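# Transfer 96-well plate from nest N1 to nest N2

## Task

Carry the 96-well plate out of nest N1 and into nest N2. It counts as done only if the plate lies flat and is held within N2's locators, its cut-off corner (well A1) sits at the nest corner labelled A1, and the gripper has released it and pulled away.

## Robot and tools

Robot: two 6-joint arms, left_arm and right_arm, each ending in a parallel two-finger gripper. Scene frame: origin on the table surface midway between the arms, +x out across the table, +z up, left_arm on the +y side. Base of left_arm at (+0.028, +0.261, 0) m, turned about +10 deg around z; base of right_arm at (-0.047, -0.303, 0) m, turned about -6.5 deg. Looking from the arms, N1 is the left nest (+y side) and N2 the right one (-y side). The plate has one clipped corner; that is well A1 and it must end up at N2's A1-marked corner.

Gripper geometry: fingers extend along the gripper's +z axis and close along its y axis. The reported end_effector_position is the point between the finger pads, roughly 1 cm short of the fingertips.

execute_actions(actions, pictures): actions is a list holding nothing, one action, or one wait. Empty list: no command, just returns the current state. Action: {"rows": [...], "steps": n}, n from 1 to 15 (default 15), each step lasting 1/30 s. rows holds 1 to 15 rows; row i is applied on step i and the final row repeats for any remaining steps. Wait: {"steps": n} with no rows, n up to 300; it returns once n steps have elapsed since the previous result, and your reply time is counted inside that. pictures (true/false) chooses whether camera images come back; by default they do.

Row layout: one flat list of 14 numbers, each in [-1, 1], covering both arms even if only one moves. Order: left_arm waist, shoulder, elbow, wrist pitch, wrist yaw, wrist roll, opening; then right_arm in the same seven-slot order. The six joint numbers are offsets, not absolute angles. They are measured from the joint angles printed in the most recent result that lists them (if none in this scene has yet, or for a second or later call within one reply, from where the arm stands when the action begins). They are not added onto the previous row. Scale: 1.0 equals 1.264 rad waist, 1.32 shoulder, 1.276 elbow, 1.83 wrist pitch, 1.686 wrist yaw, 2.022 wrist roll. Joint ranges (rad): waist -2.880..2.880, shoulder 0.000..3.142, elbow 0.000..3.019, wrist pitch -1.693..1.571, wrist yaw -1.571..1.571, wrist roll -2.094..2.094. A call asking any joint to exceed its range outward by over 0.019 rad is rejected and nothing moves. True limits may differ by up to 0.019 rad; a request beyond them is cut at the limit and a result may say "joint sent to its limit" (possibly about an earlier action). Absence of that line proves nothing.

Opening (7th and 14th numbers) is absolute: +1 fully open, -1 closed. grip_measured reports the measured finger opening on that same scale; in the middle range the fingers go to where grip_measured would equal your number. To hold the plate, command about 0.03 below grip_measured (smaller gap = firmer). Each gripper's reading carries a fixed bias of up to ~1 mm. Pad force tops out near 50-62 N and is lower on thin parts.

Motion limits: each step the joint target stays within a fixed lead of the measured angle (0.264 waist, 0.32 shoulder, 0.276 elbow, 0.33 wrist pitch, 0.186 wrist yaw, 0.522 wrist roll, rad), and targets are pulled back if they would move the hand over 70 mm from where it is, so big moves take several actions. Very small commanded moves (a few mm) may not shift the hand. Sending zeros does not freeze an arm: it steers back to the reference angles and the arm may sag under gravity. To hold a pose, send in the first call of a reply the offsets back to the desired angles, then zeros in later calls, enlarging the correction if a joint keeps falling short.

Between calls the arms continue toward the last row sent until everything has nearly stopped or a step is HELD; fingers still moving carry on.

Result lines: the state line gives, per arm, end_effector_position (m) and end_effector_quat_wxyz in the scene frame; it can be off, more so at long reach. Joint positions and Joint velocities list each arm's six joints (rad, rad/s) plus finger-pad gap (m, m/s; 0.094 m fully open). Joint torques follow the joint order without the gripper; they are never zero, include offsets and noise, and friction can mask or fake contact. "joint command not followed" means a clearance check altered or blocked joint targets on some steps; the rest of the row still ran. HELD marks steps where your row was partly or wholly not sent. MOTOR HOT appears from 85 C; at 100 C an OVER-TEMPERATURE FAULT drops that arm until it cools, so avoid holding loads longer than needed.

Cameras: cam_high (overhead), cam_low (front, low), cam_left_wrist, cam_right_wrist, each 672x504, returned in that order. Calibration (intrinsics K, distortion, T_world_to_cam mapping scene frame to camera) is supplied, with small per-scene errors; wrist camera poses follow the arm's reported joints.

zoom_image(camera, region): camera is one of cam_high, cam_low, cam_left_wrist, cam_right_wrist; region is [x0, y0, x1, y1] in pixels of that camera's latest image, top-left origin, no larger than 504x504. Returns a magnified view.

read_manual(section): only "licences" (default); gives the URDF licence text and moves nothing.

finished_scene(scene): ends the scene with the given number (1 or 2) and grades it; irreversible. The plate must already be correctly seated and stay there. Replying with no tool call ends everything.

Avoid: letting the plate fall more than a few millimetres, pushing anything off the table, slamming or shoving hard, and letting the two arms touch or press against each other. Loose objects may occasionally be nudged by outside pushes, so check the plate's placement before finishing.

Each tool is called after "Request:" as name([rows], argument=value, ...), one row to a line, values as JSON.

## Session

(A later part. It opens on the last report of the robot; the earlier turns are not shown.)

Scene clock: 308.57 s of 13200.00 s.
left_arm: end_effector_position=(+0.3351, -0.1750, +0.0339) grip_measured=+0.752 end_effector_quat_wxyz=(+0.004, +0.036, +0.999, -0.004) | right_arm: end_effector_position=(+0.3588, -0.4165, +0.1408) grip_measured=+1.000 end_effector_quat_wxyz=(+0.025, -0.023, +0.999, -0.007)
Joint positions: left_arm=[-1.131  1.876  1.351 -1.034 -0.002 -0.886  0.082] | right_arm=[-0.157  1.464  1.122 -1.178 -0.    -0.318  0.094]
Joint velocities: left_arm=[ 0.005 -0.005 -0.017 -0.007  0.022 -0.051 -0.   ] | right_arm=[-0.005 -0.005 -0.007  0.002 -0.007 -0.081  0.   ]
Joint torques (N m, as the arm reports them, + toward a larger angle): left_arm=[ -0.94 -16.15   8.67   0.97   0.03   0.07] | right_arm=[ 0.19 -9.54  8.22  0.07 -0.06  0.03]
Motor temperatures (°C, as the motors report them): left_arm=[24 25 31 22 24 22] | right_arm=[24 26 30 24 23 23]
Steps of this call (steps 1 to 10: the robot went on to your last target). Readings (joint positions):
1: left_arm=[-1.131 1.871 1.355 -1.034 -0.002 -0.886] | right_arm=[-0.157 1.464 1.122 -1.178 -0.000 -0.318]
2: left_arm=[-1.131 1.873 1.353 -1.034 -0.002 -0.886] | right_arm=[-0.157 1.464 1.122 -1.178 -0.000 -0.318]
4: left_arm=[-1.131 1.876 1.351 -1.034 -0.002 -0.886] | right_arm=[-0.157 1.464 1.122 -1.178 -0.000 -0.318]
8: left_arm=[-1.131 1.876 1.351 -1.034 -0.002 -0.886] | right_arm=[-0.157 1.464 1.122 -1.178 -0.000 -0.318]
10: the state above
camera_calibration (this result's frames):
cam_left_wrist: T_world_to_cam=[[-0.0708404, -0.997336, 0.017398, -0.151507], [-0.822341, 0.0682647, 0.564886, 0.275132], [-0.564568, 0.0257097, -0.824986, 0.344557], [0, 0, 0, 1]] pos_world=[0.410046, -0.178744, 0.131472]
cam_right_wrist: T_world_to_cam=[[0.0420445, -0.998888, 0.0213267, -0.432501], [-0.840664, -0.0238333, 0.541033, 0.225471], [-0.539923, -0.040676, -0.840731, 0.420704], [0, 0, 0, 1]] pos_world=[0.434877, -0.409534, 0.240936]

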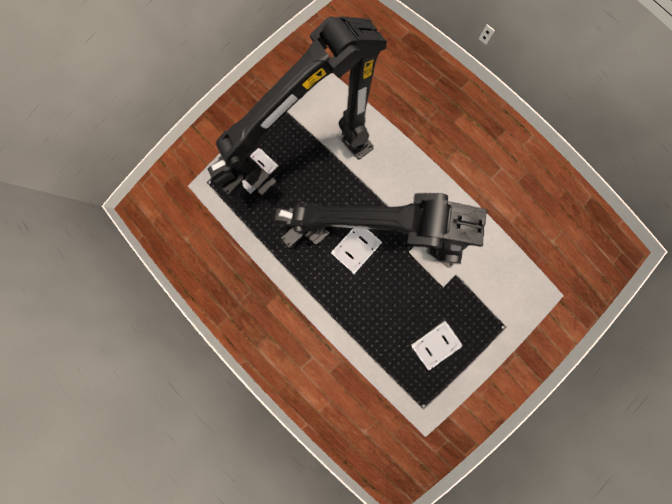

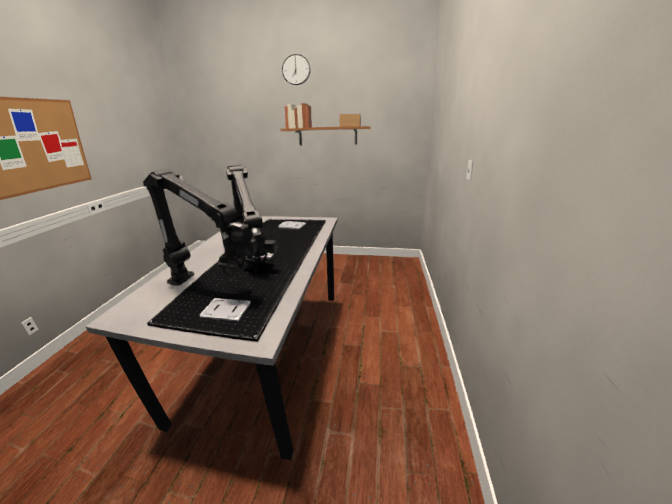

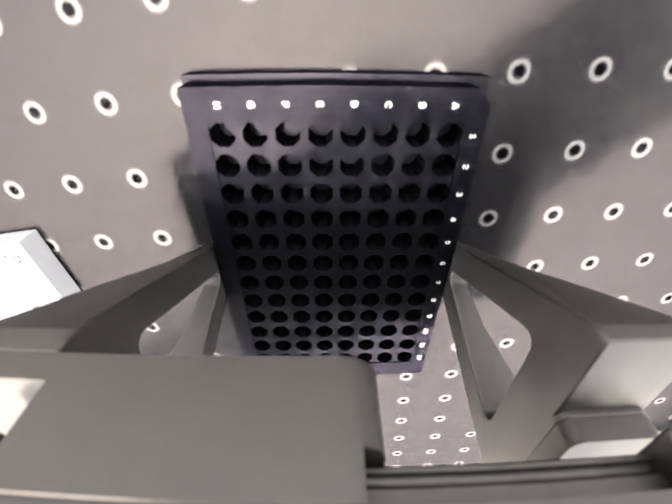

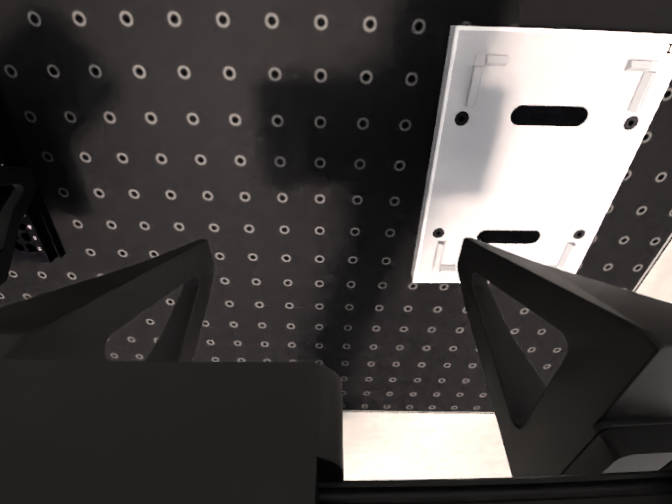

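Request:
zoom_image(camera="cam_left_wrist", region=[0, 40, 240, 270])

Request:
zoom_image(camera="cam_left_wrist", region=[432, 40, 672, 280])

Request:
zoom_image(camera="cam_right_wrist", region=[0, 150, 120, 290])

Request:
zoom_image(camera="cam_low", region=[225, 240, 295, 290])

Region (0, 40, 240, 270) of cam_left_wrist's 672x504 image, scaled by 2.100, with more detail than that image has; it fills the top 483 rows of this view, and the rest is white.

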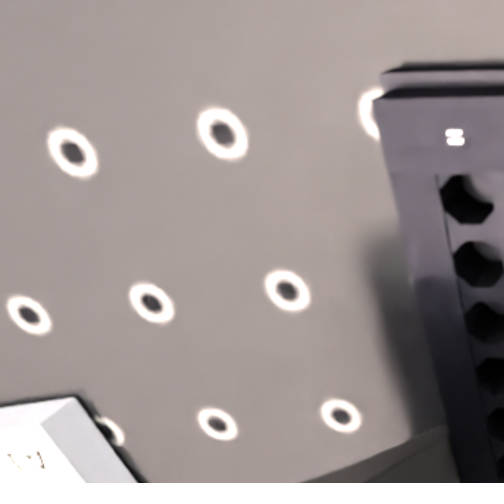

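Region (432, 40, 672, 280) of cam_left_wrist's 672x504 image, scaled by 2.100, with more detail than that image has.

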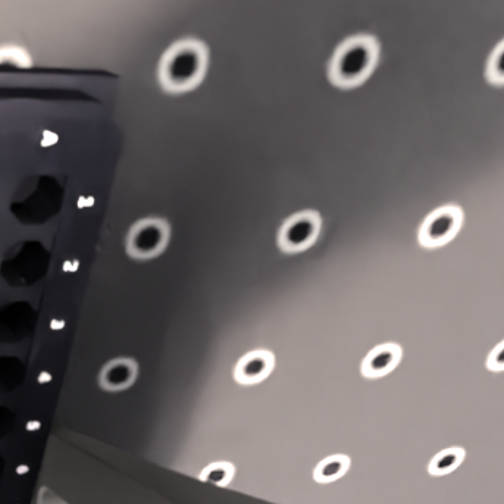

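Region (0, 150, 120, 290) of cam_right_wrist's 672x504 image, scaled by 3.600, with more detail than that image has; it fills the left 432 columns of this view, and the rest is white.

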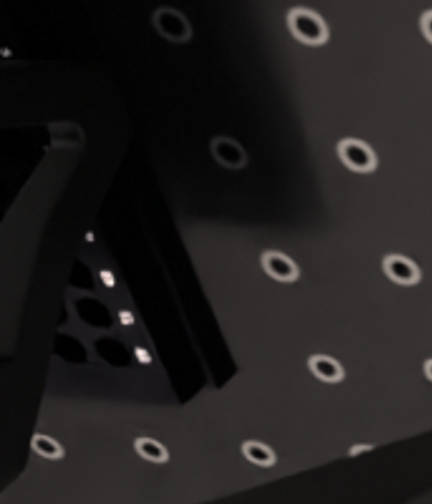

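Region (225, 240, 295, 290) of cam_low's 672x504 image, scaled by 7.200, with more detail than that image has; it fills the top 360 rows of this view, and the rest is white.

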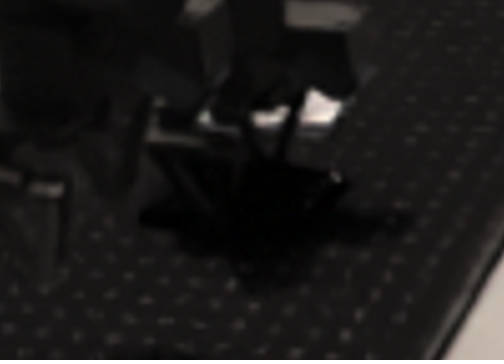

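Request:
zoom_image(camera="cam_right_wrist", region=[400, 90, 672, 290])

Request:
zoom_image(camera="cam_right_wrist", region=[0, 130, 450, 290])

Region (400, 90, 672, 290) of cam_right_wrist's 672x504 image, scaled by 1.853, with more detail than that image has; it fills the top 371 rows of this view, and the rest is white.

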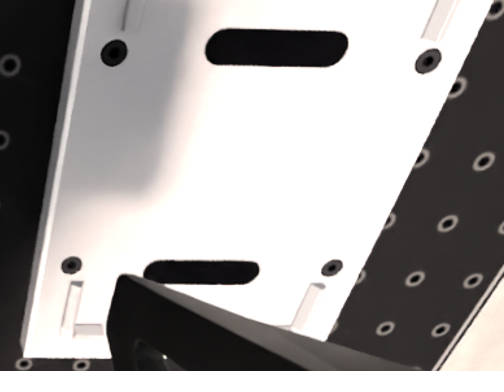

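Region (0, 130, 450, 290) of cam_right_wrist's 672x504 image, scaled by 1.120, with more detail than that image has; it fills the top 179 rows of this view, and the rest is white.

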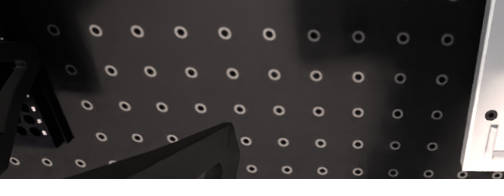

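Request:
execute_actions([
  {"rows": [[0,0.008,0,0,0,0,0.715,0,0,0,0,0,0,1],[0,0.011,0,0,0,0,0.715,0,0,0,0,0,0,1],[0,0.013,0,0,0,0,0.715,0,0,0,0,0,0,1],[0,0.014,0,0,0,0,0.715,0,0,0,0,0,0,1],[0,0.014,0,0,0,0,0.715,0,0,0,0,0,0,1],[0,0.014,0,0,0,0,0.715,0,0,0,0,0,0,1],[0,0.014,0,0,0,0,0.715,0,0,0,0,0,0,1],[0,0.014,0,0,0,0,0.74,0,0,0,0,0,0,1],[0,0.014,0,0,0,0,0.765,0,0,0,0,0,0,1],[0,0.012,0,0,0,0,0.8,0,0,0,0,0,0,1],[0,0.009,0,0,0,0,0.85,0,0,0,0,0,0,1],[0,0.006,0,0,0,0,0.9,0,0,0,0,0,0,1],[0,0.004,0,0,0,0,0.95,0,0,0,0,0,0,1],[0,0.004,0,0,0,0,1,0,0,0,0,0,0,1],[0,0.004,0,0,0,0,1,0,0,0,0,0,0,1]], "steps": 15},
])

Request:
execute_actions([
  {"rows": [[0,-0.0104,0,-0.0084,0,0,1,0,0,0,0,0,0,1],[0,-0.0139,0,-0.0094,0,0,1,0,0,0,0,0,0,1],[0,-0.0189,0,-0.0108,0,0,1,0,0,0,0,0,0,1],[0,-0.0249,0,-0.0125,0,0,1,0,0,0,0,0,0,1],[0,-0.0312,0,-0.0144,0,0,1,0,0,0,0,0,0,1],[0,-0.0372,0,-0.0161,0,0,1,0,0,0,0,0,0,1],[0,-0.0422,0,-0.0175,0,0,1,0,0,0,0,0,0,1],[0.0015,-0.0471,0,-0.0187,0,0,1,0,0,0,0,0,0,1],[0.0057,-0.0526,0,-0.0195,0,0,1,0,0,0,0,0,0,1],[0.0126,-0.0594,-0.0013,-0.0203,0,0,1,0,0,0,0,0,0,1],[0.022,-0.0687,-0.005,-0.0214,0,0,1,0,0,0,0,0,0,1],[0.0337,-0.0802,-0.0111,-0.0227,0,0,1,0,0,0,0,0,0,1],[0.0476,-0.0939,-0.0194,-0.0242,0,0,1,0,0,0,0,0,0,1],[0.0636,-0.1096,-0.0297,-0.026,0,0,1,0,0,0,0,0,0,1],[0.0814,-0.1272,-0.042,-0.028,0,0,1,0,0,0,0,0,0,1]], "steps": 15},
], pictures=false)

Request:
execute_actions([
  {"rows": [[0.0582,-0.0685,-0.0409,-0.0148,0,0,1,0,0,0,0,0,0,1],[0.0793,-0.0893,-0.0566,-0.0171,0,0,1,0,0,0,0,0,0,1],[0.1017,-0.1114,-0.0738,-0.0196,0,0,1,0,0,0,0,0,0,1],[0.1254,-0.1348,-0.0924,-0.0223,0,0,1,0,0,0,0,0,0,1],[0.1503,-0.1592,-0.1122,-0.0251,0,0,1,0,0,0,0,0,0,1],[0.176,-0.1846,-0.133,-0.028,0,0,1,0,0,0,0,0,0,1],[0.2025,-0.2107,-0.1549,-0.0309,0,0,1,0,0,0,0,0,0,1],[0.2297,-0.2375,-0.1776,-0.034,0,0,1,0,0,0,0,0,0,1],[0.2573,-0.2647,-0.2009,-0.0371,0,0,1,0,0,0,0,0,0,1],[0.2852,-0.2922,-0.2248,-0.0402,0,0,1,0,0,0,0,0,0,1],[0.3133,-0.3199,-0.2491,-0.0434,0,0,1,0,0,0,0,0,0,1],[0.3414,-0.3475,-0.2737,-0.0465,0,0,1,0,0,0,0,0,0,1],[0.3693,-0.375,-0.2985,-0.0496,0,0,1,0,0,0,0,0,0,1],[0.3969,-0.4022,-0.3232,-0.0527,0,0,1,0,0,0,0,0,0,1],[0.424,-0.429,-0.3478,-0.0558,0,0,1,0,0,0,0,0,0,1]], "steps": 15},
], pictures=false)

Request:
execute_actions([
  {"rows": [[0.081,-0.103,-0.0862,-0.0187,0,0,1,0.0061,0.0012,-0.0006,0.0013,0,0.0101,1],[0.1068,-0.1283,-0.1101,-0.0216,0,0,1,0.0232,0.0045,-0.0022,0.005,0,0.0374,1],[0.1316,-0.1528,-0.1334,-0.0243,0,0,1,0.0496,0.0096,-0.0048,0.0106,0,0.0777,1],[0.1553,-0.1761,-0.1561,-0.027,0,0,1,0.0837,0.0162,-0.0081,0.0179,0,0.1267,1],[0.1778,-0.1983,-0.1779,-0.0295,0,0,1,0.1238,0.024,-0.012,0.0265,0,0.18,1],[0.1989,-0.2191,-0.1988,-0.0319,0,0,1,0.168,0.0326,-0.0163,0.036,0,0.2332,1],[0.2184,-0.2383,-0.2186,-0.0341,0,0,1,0.2148,0.0416,-0.0208,0.046,0,0.2822,1],[0.2362,-0.2558,-0.2372,-0.0361,0,0,1,0.2625,0.0509,-0.0254,0.0562,0,0.3225,1],[0.2521,-0.2715,-0.2544,-0.0379,0,0,1,0.3093,0.0599,-0.0299,0.0662,0,0.3498,1],[0.266,-0.2852,-0.27,-0.0394,0,0,1,0.3535,0.0685,-0.0342,0.0757,0,0.3599,1],[0.2777,-0.2968,-0.282,-0.0407,0,0,1,0.3936,0.0763,-0.0381,0.0843,0,0.3599,1],[0.2871,-0.306,-0.291,-0.0418,0,0,1,0.4277,0.0829,-0.0414,0.0916,0,0.3599,1],[0.294,-0.3128,-0.297,-0.0426,0,0,1,0.4541,0.088,-0.044,0.0972,0,0.3599,1],[0.2983,-0.317,-0.3,-0.043,0,0,1,0.4712,0.0913,-0.0456,0.1009,0,0.3599,1],[0.2998,-0.3185,-0.301,-0.0432,0,0,1,0.4773,0.0925,-0.0462,0.1022,0,0.3599,1]], "steps": 15},
], pictures=false)

Request:
execute_actions([
  {"steps": 18},
])

Scene clock: 376.93 s of 13200.00 s.
left_arm: end_effector_position=(+0.3351, -0.1750, +0.0339) grip_measured=+0.998 end_effector_quat_wxyz=(+0.004, +0.036, +0.999, -0.004) | right_arm: end_effector_position=(+0.3588, -0.4165, +0.1408) grip_measured=+1.000 end_effector_quat_wxyz=(+0.025, -0.023, +0.999, -0.007)
Joint positions: left_arm=[-1.131  1.876  1.351 -1.034 -0.002 -0.886  0.094] | right_arm=[-0.157  1.464  1.122 -1.178 -0.    -0.318  0.094]
Joint velocities: left_arm=[ 0.005 -0.015 -0.007 -0.012 -0.037  0.037  0.01 ] | right_arm=[ 0.015  0.015  0.002 -0.007 -0.081 -0.022  0.   ]
Joint torques (N m, as the arm reports them, + toward a larger angle): left_arm=[ -0.92 -16.82   8.77   0.31   0.04   0.04] | right_arm=[ 0.29 -9.68  8.21  0.07 -0.05  0.03]
Motor temperatures (°C, as the motors report them): left_arm=[24 25 29 22 24 22] | right_arm=[24 26 31 24 23 23]
Steps of this call (steps 1 to 15: the robot went on to your last target; steps 16 to 90: nothing new was sent; then 64.87 s passed at rest; steps 91 to 105: all 15 steps of this action). Readings (joint positions):
91: left_arm=[-1.131 1.876 1.351 -1.034 -0.002 -0.886] | right_arm=[-0.157 1.464 1.122 -1.178 -0.000 -0.318]
92: left_arm=[-1.131 1.876 1.351 -1.034 -0.002 -0.886] | right_arm=[-0.157 1.464 1.122 -1.178 -0.000 -0.318]
94: left_arm=[-1.131 1.876 1.351 -1.034 -0.002 -0.886] | right_arm=[-0.157 1.464 1.122 -1.178 -0.000 -0.318]
98: left_arm=[-1.131 1.876 1.351 -1.034 -0.002 -0.886] | right_arm=[-0.157 1.464 1.122 -1.178 -0.000 -0.318]
105: the state above
camera_calibration (this result's frames):
cam_left_wrist: T_world_to_cam=[[-0.0708404, -0.997336, 0.017398, -0.151507], [-0.822341, 0.0682647, 0.564886, 0.275132], [-0.564568, 0.0257097, -0.824986, 0.344557], [0, 0, 0, 1]] pos_world=[0.410046, -0.178744, 0.131472]
cam_right_wrist: T_world_to_cam=[[0.0420445, -0.998888, 0.0213267, -0.432501], [-0.840664, -0.0238333, 0.541033, 0.225471], [-0.539923, -0.040676, -0.840731, 0.420704], [0, 0, 0, 1]] pos_world=[0.434877, -0.409534, 0.240936]

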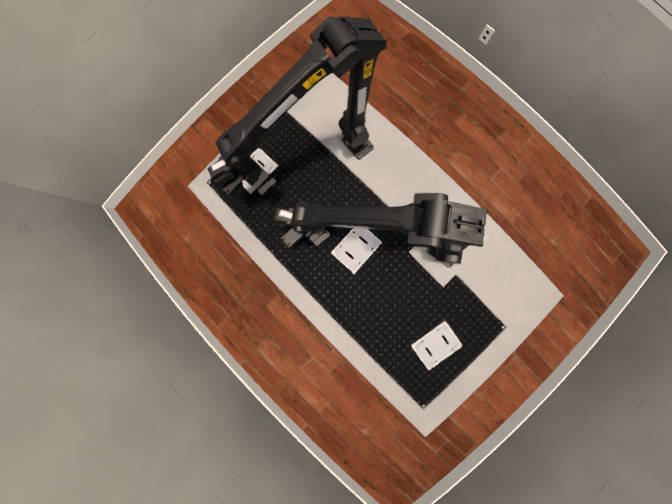

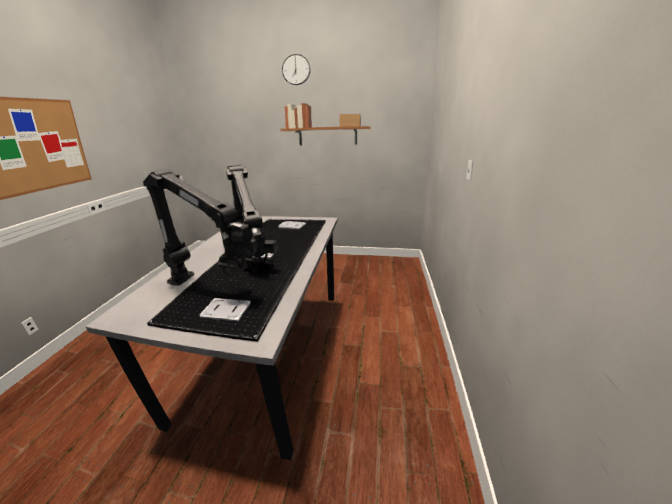

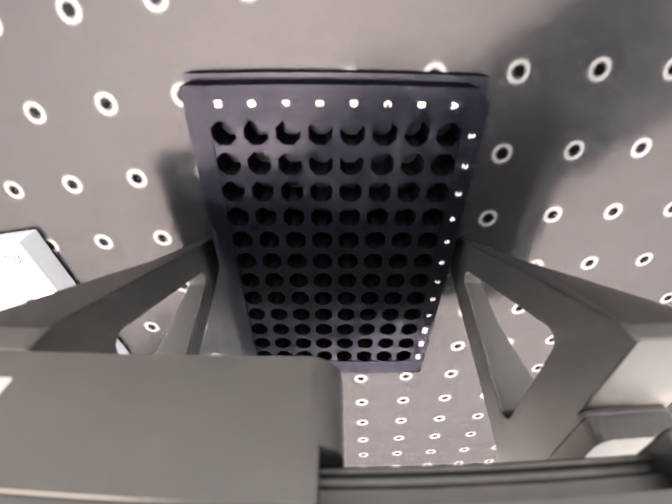

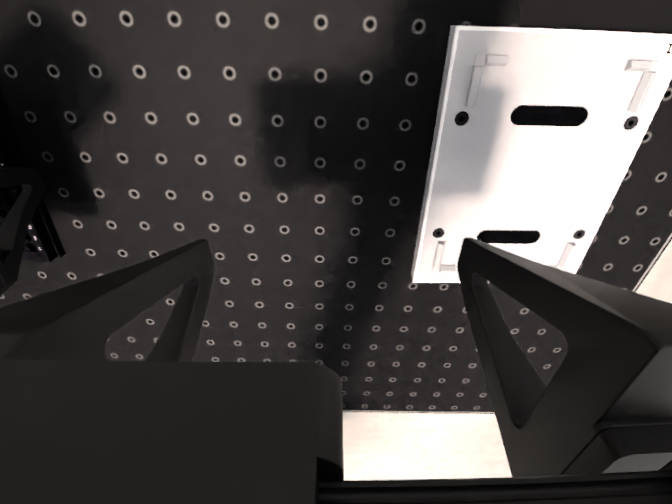

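Scene clock: 377.43 s of 13200.00 s.
left_arm: end_effector_position=(+0.3463, -0.1579, +0.0886) grip_measured=+1.000 end_effector_quat_wxyz=(+0.028, +0.017, +0.999, -0.033) | right_arm: end_effector_position=(+0.3588, -0.4165, +0.1408) grip_measured=+1.000 end_effector_quat_wxyz=(+0.025, -0.023, +0.999, -0.007)
Joint positions: left_arm=[-1.094  1.753  1.329 -1.06  -0.002 -0.886  0.094] | right_arm=[-0.157  1.464  1.122 -1.178 -0.    -0.318  0.094]
Joint velocities: left_arm=[ 0.454 -0.552 -0.32  -0.071 -0.007 -0.022  0.   ] | right_arm=[-0.024 -0.005  0.007  0.002  0.007 -0.081  0.   ]
Joint torques (N m, as the arm reports them, + toward a larger angle): left_arm=[  2.6  -16.94   8.34  -0.35   0.01   0.05] | right_arm=[ 0.26 -9.57  8.2   0.06 -0.06  0.03]
Motor temperatures (°C, as the motors report them): left_arm=[24 25 29 22 24 22] | right_arm=[24 26 31 24 23 23]
Steps of this call (steps 1 to 15: all 15 steps of this action). Readings (joint positions):
1: left_arm=[-1.131 1.875 1.351 -1.034 -0.002 -0.886] | right_arm=[-0.157 1.464 1.122 -1.178 -0.000 -0.318]
2: left_arm=[-1.131 1.874 1.351 -1.035 -0.002 -0.886] | right_arm=[-0.157 1.464 1.122 -1.178 -0.000 -0.318]
4: left_arm=[-1.131 1.869 1.351 -1.038 -0.002 -0.886] | right_arm=[-0.157 1.464 1.122 -1.178 -0.000 -0.318]
8: left_arm=[-1.131 1.840 1.351 -1.049 -0.002 -0.886] | right_arm=[-0.157 1.464 1.122 -1.178 -0.000 -0.318]
15: the state above

Scene clock: 377.93 s of 13200.00 s.
left_arm: end_effector_position=(+0.3590, +0.1085, +0.1588) grip_measured=+1.000 end_effector_quat_wxyz=(+0.060, -0.224, +0.972, -0.045) | right_arm: end_effector_position=(+0.3588, -0.4165, +0.1408) grip_measured=+1.000 end_effector_quat_wxyz=(+0.025, -0.023, +0.999, -0.007)
Joint positions: left_arm=[-0.606  1.238  0.949 -1.133 -0.002 -0.886  0.094] | right_arm=[-0.157  1.464  1.122 -1.178 -0.    -0.318  0.094]
Joint velocities: left_arm=[ 0.982 -1.05  -0.911 -0.164 -0.022 -0.095  0.   ] | right_arm=[-0.005 -0.024  0.007  0.002 -0.095 -0.022  0.   ]
Joint torques (N m, as the arm reports them, + toward a larger angle): left_arm=[-1.72 -6.81  9.2  -0.04  0.05  0.03] | right_arm=[ 0.34 -9.66  8.25  0.06 -0.05  0.03]
Motor temperatures (°C, as the motors report them): left_arm=[24 25 29 22 24 22] | right_arm=[24 26 31 24 23 23]
Steps of this call (steps 1 to 15: all 15 steps of this action). Readings (joint positions):
1: left_arm=[-1.077 1.731 1.315 -1.062 -0.002 -0.886] | right_arm=[-0.157 1.464 1.122 -1.178 -0.000 -0.318]
2: left_arm=[-1.056 1.705 1.296 -1.065 -0.002 -0.886] | right_arm=[-0.157 1.464 1.122 -1.178 -0.000 -0.318]
4: left_arm=[-1.004 1.644 1.254 -1.073 -0.002 -0.886] | right_arm=[-0.157 1.464 1.122 -1.178 -0.000 -0.318]
8: left_arm=[-0.866 1.501 1.159 -1.093 -0.002 -0.886] | right_arm=[-0.157 1.464 1.122 -1.178 -0.000 -0.318]
15: the state above

Scene clock: 378.43 s of 13200.00 s.
left_arm: end_effector_position=(+0.2397, +0.2483, +0.1137) grip_measured=+1.000 end_effector_quat_wxyz=(+0.052, -0.400, +0.915, -0.025) | right_arm: end_effector_position=(+0.3817, -0.1961, +0.0916) grip_measured=+1.000 end_effector_quat_wxyz=(+0.037, +0.005, +0.999, +0.009)
Joint positions: left_arm=[-0.235  0.825  0.568 -1.199 -0.002 -0.886  0.094] | right_arm=[ 0.361  1.554  1.082 -1.024  0.002  0.257  0.094]
Joint velocities: left_arm=[ 0.161 -0.132 -0.208 -0.056 -0.037  0.022  0.   ] | right_arm=[ 1.548  0.337 -0.149  0.466  0.037  0.989  0.   ]
Joint torques (N m, as the arm reports them, + toward a larger angle): left_arm=[-0.83 -1.38 10.8   0.17  0.05  0.05] | right_arm=[-0.52 -9.11  7.16  0.19 -0.01  0.12]
Motor temperatures (°C, as the motors report them): left_arm=[24 25 29 22 24 22] | right_arm=[24 26 31 24 23 23]
Steps of this call (steps 1 to 15: all 15 steps of this action). Readings (joint positions):
1: left_arm=[-0.571 1.198 0.914 -1.137 -0.002 -0.886] | right_arm=[-0.157 1.464 1.122 -1.178 -0.000 -0.316]
2: left_arm=[-0.533 1.155 0.877 -1.142 -0.002 -0.886] | right_arm=[-0.156 1.464 1.122 -1.178 -0.000 -0.305]
4: left_arm=[-0.458 1.065 0.805 -1.156 -0.002 -0.886] | right_arm=[-0.140 1.464 1.119 -1.171 0.001 -0.241]
8: left_arm=[-0.341 0.924 0.694 -1.178 -0.002 -0.886] | right_arm=[-0.005 1.480 1.108 -1.126 0.003 -0.017]
15: the state above

Scene clock: 379.03 s of 13200.00 s.
left_arm: end_effector_position=(+0.2375, +0.2496, +0.1123) grip_measured=+1.000 end_effector_quat_wxyz=(+0.051, -0.402, +0.914, -0.025) | right_arm: end_effector_position=(+0.3637, -0.1612, +0.0677) grip_measured=+1.000 end_effector_quat_wxyz=(+0.017, +0.033, +0.999, +0.007)
Joint positions: left_arm=[-0.23   0.82   0.563 -1.2   -0.002 -0.886  0.094] | right_arm=[ 0.448  1.59   1.056 -1.001 -0.001  0.399  0.094]
Joint velocities: left_arm=[-0.005 -0.024 -0.012 -0.012  0.022  0.081  0.   ] | right_arm=[ 0.005  0.015 -0.022  0.012 -0.022  0.007  0.   ]
Joint torques (N m, as the arm reports them, + toward a larger angle): left_arm=[-0.69 -1.75 10.24  0.08  0.06  0.05] | right_arm=[  0.73 -10.89   8.11   0.43   0.04   0.19]
Motor temperatures (°C, as the motors report them): left_arm=[24 25 29 22 24 22] | right_arm=[24 26 31 24 23 23]
Steps of this call (steps 1 to 18: the robot went on to your last target). Readings (joint positions):
1: left_arm=[-0.231 0.821 0.564 -1.200 -0.002 -0.886] | right_arm=[0.409 1.565 1.077 -1.012 -0.000 0.285]
2: left_arm=[-0.230 0.820 0.563 -1.200 -0.002 -0.886] | right_arm=[0.449 1.576 1.073 -1.005 -0.003 0.308]
4: left_arm=[-0.230 0.820 0.563 -1.200 -0.002 -0.886] | right_arm=[0.494 1.588 1.064 -1.002 -0.005 0.340]
8: left_arm=[-0.230 0.820 0.563 -1.200 -0.002 -0.886] | right_arm=[0.480 1.590 1.056 -1.001 -0.004 0.375]
18: the state above
camera_calibration (this result's frames):
cam_left_wrist: T_world_to_cam=[[0.731944, -0.674638, 0.0955094, -0.0163319], [-0.618646, -0.599264, 0.508094, 0.246251], [-0.285544, -0.430982, -0.85599, 0.394397], [0, 0, 0, 1]] pos_world=[0.276914, 0.30653, 0.214041]
cam_right_wrist: T_world_to_cam=[[-0.0692965, -0.997553, -0.00930084, -0.133379], [-0.830355, 0.0525096, 0.554755, 0.282763], [-0.552909, 0.0461656, -0.831962, 0.390429], [0, 0, 0, 1]] pos_world=[0.441423, -0.165925, 0.166717]

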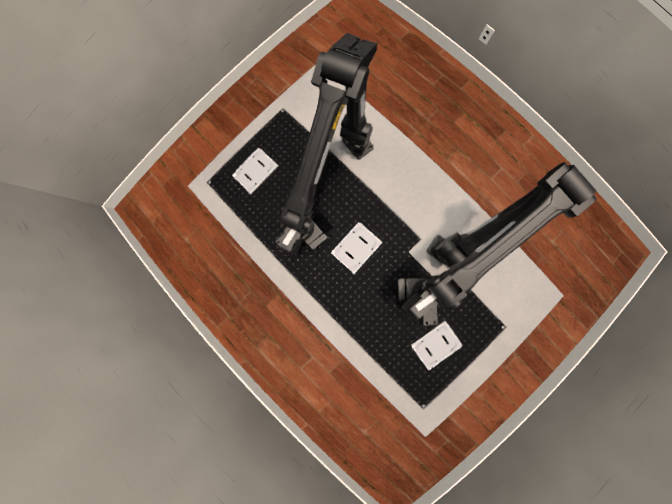

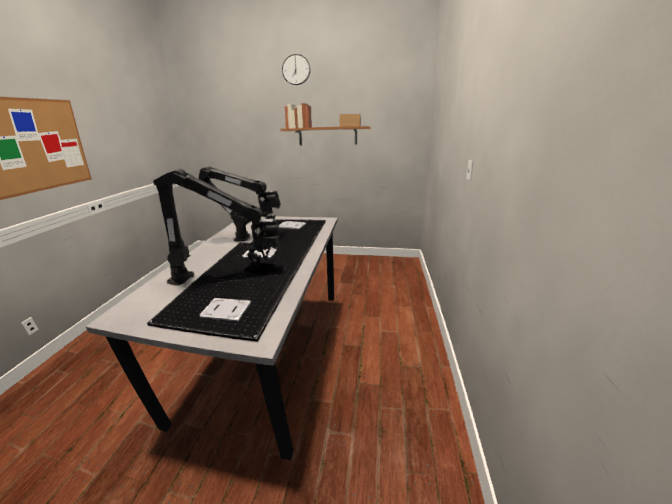

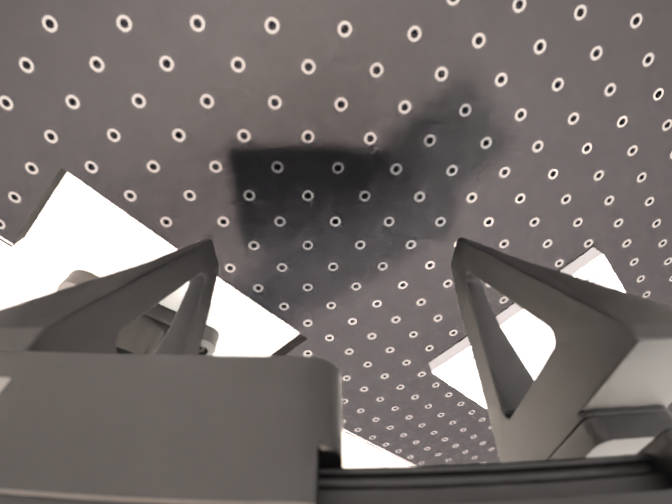

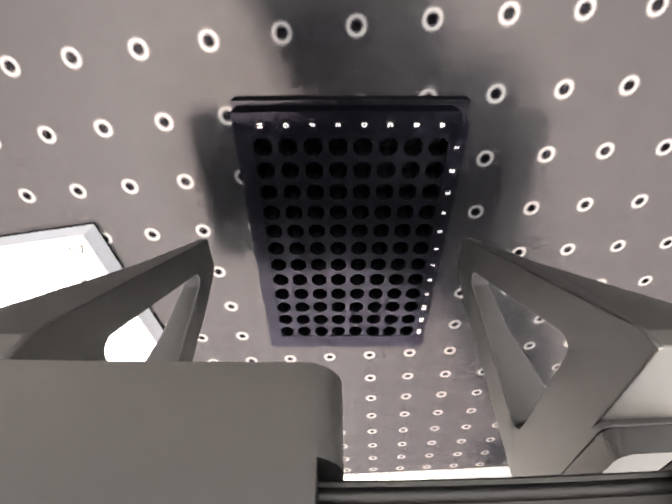

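Request:
zoom_image(camera="cam_right_wrist", region=[220, 85, 480, 355])

Request:
zoom_image(camera="cam_right_wrist", region=[220, 85, 350, 185])

Request:
zoom_image(camera="cam_right_wrist", region=[360, 85, 490, 185])

Request:
zoom_image(camera="cam_right_wrist", region=[260, 290, 440, 360])

Region (220, 85, 480, 355) of cam_right_wrist's 672x504 image, scaled by 1.867, with more detail than that image has; it fills the left 485 columns of this view, and the rest is white.

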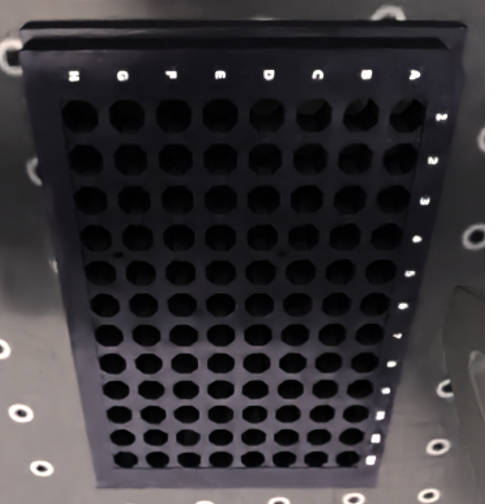

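Region (220, 85, 350, 185) of cam_right_wrist's 672x504 image, scaled by 3.877, with more detail than that image has; it fills the top 388 rows of this view, and the rest is white.

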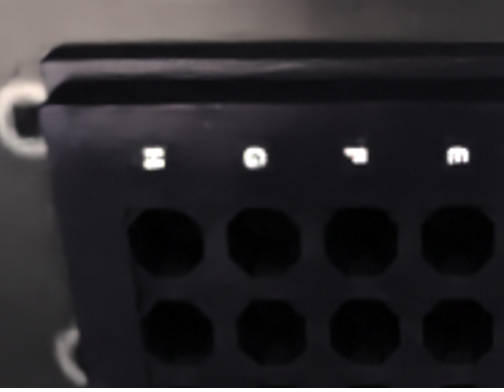

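Region (360, 85, 490, 185) of cam_right_wrist's 672x504 image, scaled by 3.877, with more detail than that image has; it fills the top 388 rows of this view, and the rest is white.

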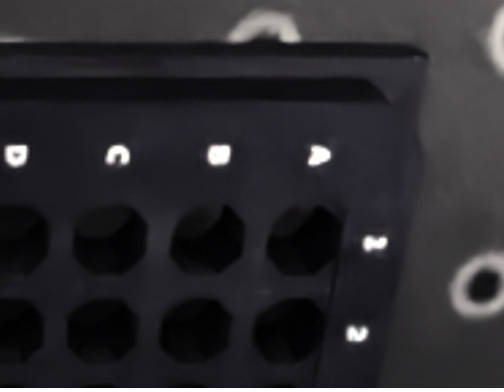

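Region (260, 290, 440, 360) of cam_right_wrist's 672x504 image, scaled by 2.800, with more detail than that image has.

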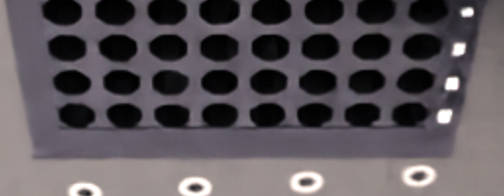

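Request:
execute_actions([
  {"rows": [[0,0,0,0,0,0,1,0,0,0.0046,0.0064,0,0,1],[0,0,0,0,0,0,1,0,0,0.0021,0.0083,0,0,1],[0,0,0,0,0,0,1,0,0,-0.0017,0.0113,0,0,1],[0,0,0,0,0,0,1,0,0,-0.0066,0.0151,0,0,1],[0,0,0,0,0,0,1,0,0,-0.0124,0.0196,0,0,1],[0,0,0,0,0,0,1,0,0,-0.0189,0.0246,0,0,1],[0,0,0,0,0,0,1,0,0,-0.0256,0.0299,0,0,1],[0,0,0,0,0,0,1,0,0,-0.0326,0.0352,0,0,1],[0,0,0,0,0,0,1,0,0,-0.0393,0.0405,0,0,1],[0,0,0,0,0,0,1,0,0,-0.0458,0.0455,0,0,1],[0,0,0,0,0,0,1,0,0,-0.0516,0.05,0,0,1],[0,0,0,0,0,0,1,0,0,-0.0565,0.0538,0,0,1],[0,0,0,0,0,0,1,0,0,-0.0603,0.0568,0,0,1],[0,0,0,0,0,0,1,0,0,-0.0628,0.0587,0,0,1],[0,0,0,0,0,0,1,0,0,-0.0637,0.0594,0,0,1]], "steps": 15},
], pictures=false)

Request:
execute_actions([
  {"steps": 7},
])

Request:
execute_actions([
  {"rows": [[0,0,0,0,0,0,1,0,0,0.005,0,0,0,0.95],[0,0,0,0,0,0,1,0,0,0.005,0,0,0,0.9],[0,0,0,0,0,0,1,0,0,0.005,0,0,0,0.865],[0,0,0,0,0,0,1,0,0,0.005,0,0,0,0.84],[0,0,0,0,0,0,1,0,0,0.005,0,0,0,0.82],[0,0,0,0,0,0,1,0,0,0.005,0,0,0,0.803],[0,0,0,0,0,0,1,0,0,0.005,0,0,0,0.788],[0,0,0,0,0,0,1,0,0,0.005,0,0,0,0.775],[0,0,0,0,0,0,1,0,0,0.005,0,0,0,0.763],[0,0,0,0,0,0,1,0,0,0.005,0,0,0,0.751],[0,0,0,0,0,0,1,0,0,0.005,0,0,0,0.74],[0,0,0,0,0,0,1,0,0,0.005,0,0,0,0.73],[0,0,0,0,0,0,1,0,0,0.005,0,0,0,0.72],[0,0,0,0,0,0,1,0,0,0.005,0,0,0,0.71],[0,0,0,0,0,0,1,0,0,0.005,0,0,0,0.70]], "steps": 15},
], pictures=false)

Request:
execute_actions([
  {"steps": 3},
])

Scene clock: 402.87 s of 13200.00 s.
left_arm: end_effector_position=(+0.2375, +0.2496, +0.1123) grip_measured=+1.000 end_effector_quat_wxyz=(+0.051, -0.402, +0.914, -0.025) | right_arm: end_effector_position=(+0.3494, -0.1661, +0.0419) grip_measured=+1.000 end_effector_quat_wxyz=(+0.020, +0.034, +0.999, +0.008)
Joint positions: left_arm=[-0.23   0.82   0.563 -1.2   -0.002 -0.886  0.094] | right_arm=[ 0.448  1.59   0.975 -0.913 -0.001  0.401  0.094]
Joint velocities: left_arm=[ 0.005 -0.015 -0.002  0.002  0.037  0.007  0.   ] | right_arm=[-0.015  0.005 -0.129  0.1   -0.11  -0.051  0.   ]
Joint torques (N m, as the arm reports them, + toward a larger angle): left_arm=[-0.98 -1.47 10.04  0.52  0.04  0.05] | right_arm=[  0.25 -10.05   7.64   0.6    0.01   0.01]
Motor temperatures (°C, as the motors report them): left_arm=[24 25 30 22 24 22] | right_arm=[24 26 31 24 23 23]
Steps of this call (steps 1 to 15: the robot went on to your last target; steps 16 to 90: nothing new was sent; then 20.33 s passed at rest; steps 91 to 105: all 15 steps of this action). Readings (joint positions):
91: left_arm=[-0.230 0.820 0.563 -1.200 -0.002 -0.886] | right_arm=[0.448 1.590 1.056 -1.001 -0.001 0.401]
92: left_arm=[-0.230 0.820 0.563 -1.200 -0.002 -0.886] | right_arm=[0.448 1.590 1.056 -1.000 -0.001 0.401]
94: left_arm=[-0.230 0.820 0.563 -1.200 -0.002 -0.886] | right_arm=[0.448 1.590 1.055 -0.994 -0.001 0.401]
98: left_arm=[-0.230 0.820 0.563 -1.200 -0.002 -0.886] | right_arm=[0.448 1.590 1.034 -0.963 -0.001 0.401]
105: the state above

Scene clock: 403.10 s of 13200.00 s.
left_arm: end_effector_position=(+0.2375, +0.2496, +0.1123) grip_measured=+1.000 end_effector_quat_wxyz=(+0.051, -0.402, +0.914, -0.025) | right_arm: end_effector_position=(+0.3493, -0.1662, +0.0405) grip_measured=+1.000 end_effector_quat_wxyz=(+0.022, +0.034, +0.999, +0.009)
Joint positions: left_arm=[-0.23   0.82   0.563 -1.2   -0.002 -0.886  0.094] | right_arm=[ 0.448  1.59   0.97  -0.905 -0.001  0.401  0.094]
Joint velocities: left_arm=[-0.015 -0.005 -0.022  0.002 -0.007 -0.022  0.   ] | right_arm=[-0.005  0.005 -0.017 -0.007 -0.125 -0.051  0.   ]
Joint torques (N m, as the arm reports them, + toward a larger angle): left_arm=[-0.99 -1.51 10.03  0.53  0.04  0.05] | right_arm=[  0.3  -10.65   7.26   0.47   0.01   0.  ]
Motor temperatures (°C, as the motors report them): left_arm=[24 25 30 22 24 22] | right_arm=[24 26 31 24 23 23]
Steps of this call (steps 1 to 7: the robot went on to your last target). Readings (joint positions):
1: left_arm=[-0.230 0.820 0.563 -1.200 -0.002 -0.886] | right_arm=[0.448 1.590 0.972 -0.911 -0.001 0.401]
2: left_arm=[-0.230 0.820 0.563 -1.200 -0.002 -0.886] | right_arm=[0.448 1.590 0.970 -0.909 -0.001 0.401]
4: left_arm=[-0.230 0.820 0.563 -1.200 -0.002 -0.886] | right_arm=[0.448 1.590 0.970 -0.907 -0.001 0.401]
7: the state above
camera_calibration (this result's frames):
cam_left_wrist: T_world_to_cam=[[0.731944, -0.674638, 0.0955094, -0.0163319], [-0.618646, -0.599264, 0.508094, 0.246251], [-0.285544, -0.430982, -0.85599, 0.394397], [0, 0, 0, 1]] pos_world=[0.276914, 0.30653, 0.214041]
cam_right_wrist: T_world_to_cam=[[-0.0718427, -0.997323, -0.013598, -0.138472], [-0.835751, 0.0527516, 0.546568, 0.288495], [-0.544388, 0.0506315, -0.837304, 0.358047], [0, 0, 0, 1]] pos_world=[0.426078, -0.171449, 0.140229]

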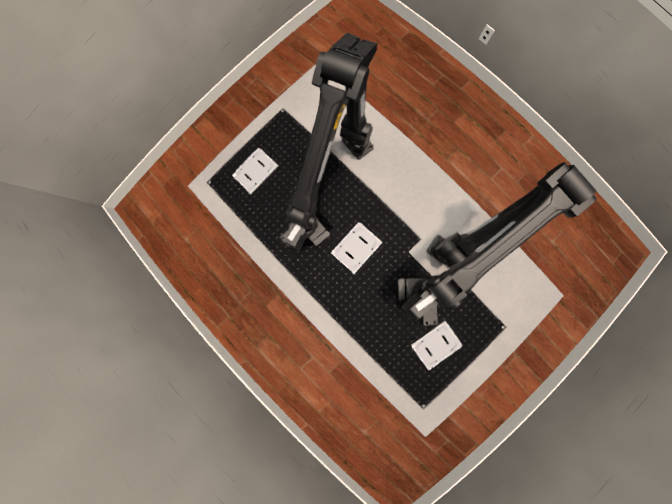

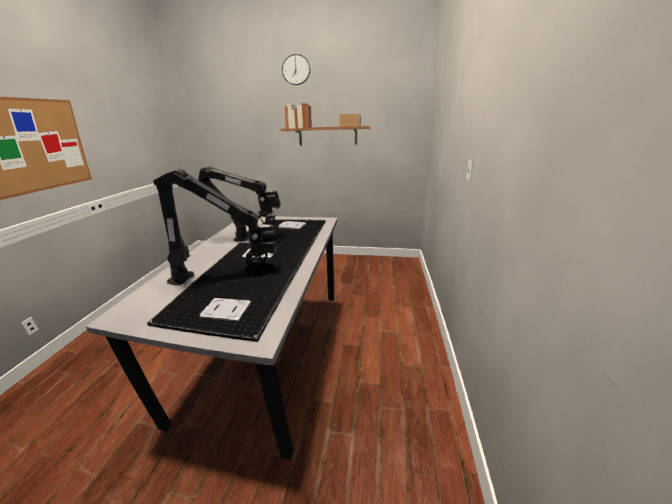

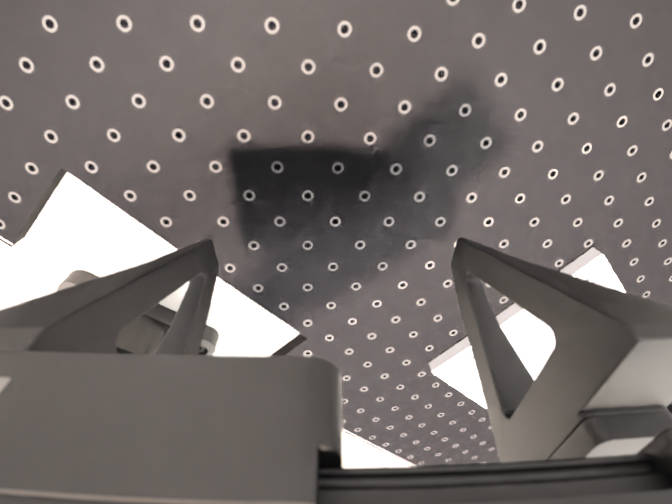

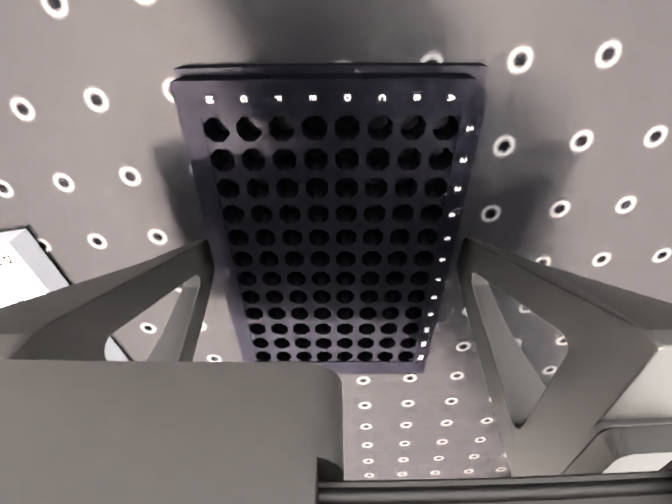

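Scene clock: 403.60 s of 13200.00 s.
left_arm: end_effector_position=(+0.2375, +0.2496, +0.1123) grip_measured=+1.000 end_effector_quat_wxyz=(+0.051, -0.402, +0.914, -0.025) | right_arm: end_effector_position=(+0.3493, -0.1662, +0.0405) grip_measured=+0.734 end_effector_quat_wxyz=(+0.022, +0.034, +0.999, +0.009)
Joint positions: left_arm=[-0.23   0.82   0.563 -1.2   -0.002 -0.886  0.094] | right_arm=[ 0.448  1.59   0.97  -0.905 -0.001  0.401  0.081]
Joint velocities: left_arm=[-0.005  0.005 -0.002 -0.002 -0.007 -0.007  0.   ] | right_arm=[-0.005 -0.024  0.012 -0.022  0.051 -0.007 -0.001]
Joint torques (N m, as the arm reports them, + toward a larger angle): left_arm=[-0.98 -1.56 10.03  0.53  0.04  0.04] | right_arm=[ 0.27 -9.86  7.53  0.05  0.    0.02]
Motor temperatures (°C, as the motors report them): left_arm=[24 25 30 22 24 22] | right_arm=[24 26 31 24 23 23]
Steps of this call (steps 1 to 15: all 15 steps of this action). Readings (joint positions):
1: left_arm=[-0.230 0.820 0.563 -1.200 -0.002 -0.886] | right_arm=[0.448 1.590 0.970 -0.905 -0.001 0.401]
2: left_arm=[-0.230 0.820 0.563 -1.200 -0.002 -0.886] | right_arm=[0.448 1.590 0.970 -0.905 -0.001 0.401]
4: left_arm=[-0.230 0.820 0.563 -1.200 -0.002 -0.886] | right_arm=[0.448 1.590 0.970 -0.905 -0.001 0.401]
8: left_arm=[-0.230 0.820 0.563 -1.200 -0.002 -0.886] | right_arm=[0.448 1.590 0.970 -0.905 -0.001 0.401]
15: the state above

Scene clock: 403.70 s of 13200.00 s.
left_arm: end_effector_position=(+0.2375, +0.2496, +0.1123) grip_measured=+1.000 end_effector_quat_wxyz=(+0.051, -0.402, +0.914, -0.025) | right_arm: end_effector_position=(+0.3493, -0.1662, +0.0405) grip_measured=+0.734 end_effector_quat_wxyz=(+0.022, +0.034, +0.999, +0.009)
Joint positions: left_arm=[-0.23   0.82   0.563 -1.2   -0.002 -0.886  0.094] | right_arm=[ 0.448  1.59   0.97  -0.905 -0.001  0.401  0.081]
Joint velocities: left_arm=[-0.005 -0.005 -0.002 -0.002 -0.037  0.007  0.   ] | right_arm=[-0.005  0.005 -0.002 -0.002 -0.022 -0.051  0.   ]
Joint torques (N m, as the arm reports them, + toward a larger angle): left_arm=[-0.94 -1.53 10.04  0.53  0.04  0.05] | right_arm=[  0.29 -10.05   7.55   0.06   0.     0.03]
Motor temperatures (°C, as the motors report them): left_arm=[24 25 30 22 24 22] | right_arm=[24 26 31 24 23 23]
Steps of this call (steps 1 to 3: the robot went on to your last target). Readings (joint positions):
1: left_arm=[-0.230 0.820 0.563 -1.200 -0.002 -0.886] | right_arm=[0.448 1.590 0.970 -0.905 -0.001 0.401]
2: left_arm=[-0.230 0.820 0.563 -1.200 -0.002 -0.886] | right_arm=[0.448 1.590 0.970 -0.905 -0.001 0.401]
3: the state above
camera_calibration (this result's frames):
cam_left_wrist: T_world_to_cam=[[0.731944, -0.674638, 0.0955094, -0.0163319], [-0.618646, -0.599264, 0.508094, 0.246251], [-0.285544, -0.430982, -0.85599, 0.394397], [0, 0, 0, 1]] pos_world=[0.276914, 0.30653, 0.214041]
cam_right_wrist: T_world_to_cam=[[-0.0718427, -0.997323, -0.013598, -0.138472], [-0.835751, 0.0527516, 0.546568, 0.288495], [-0.544388, 0.0506315, -0.837304, 0.358047], [0, 0, 0, 1]] pos_world=[0.426078, -0.171449, 0.140229]

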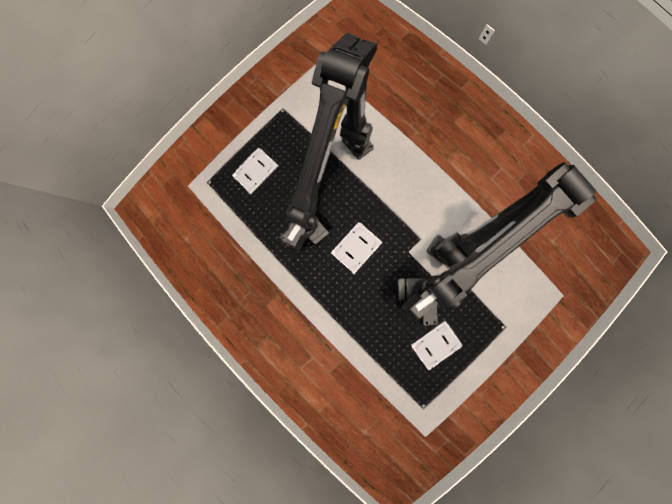

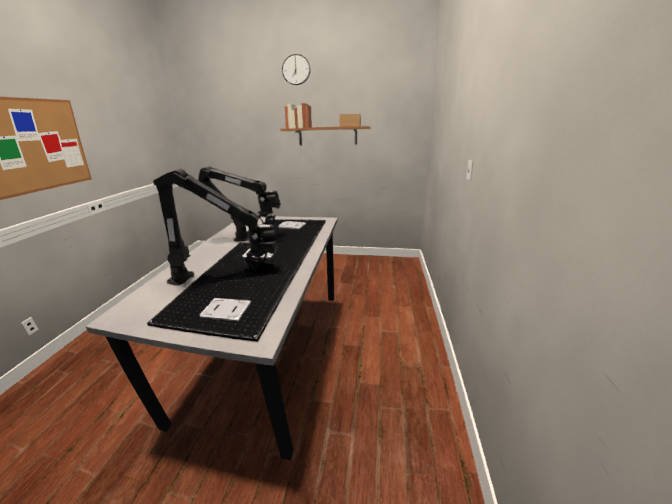

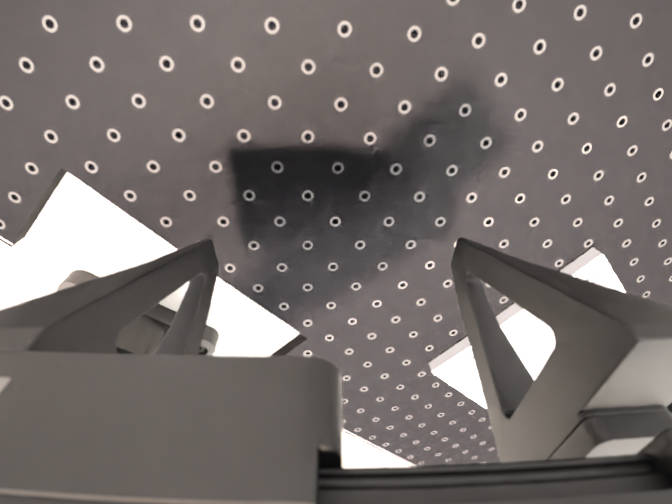

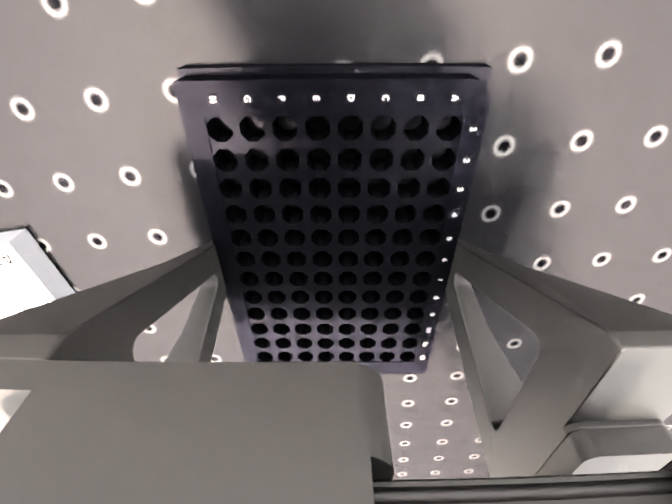

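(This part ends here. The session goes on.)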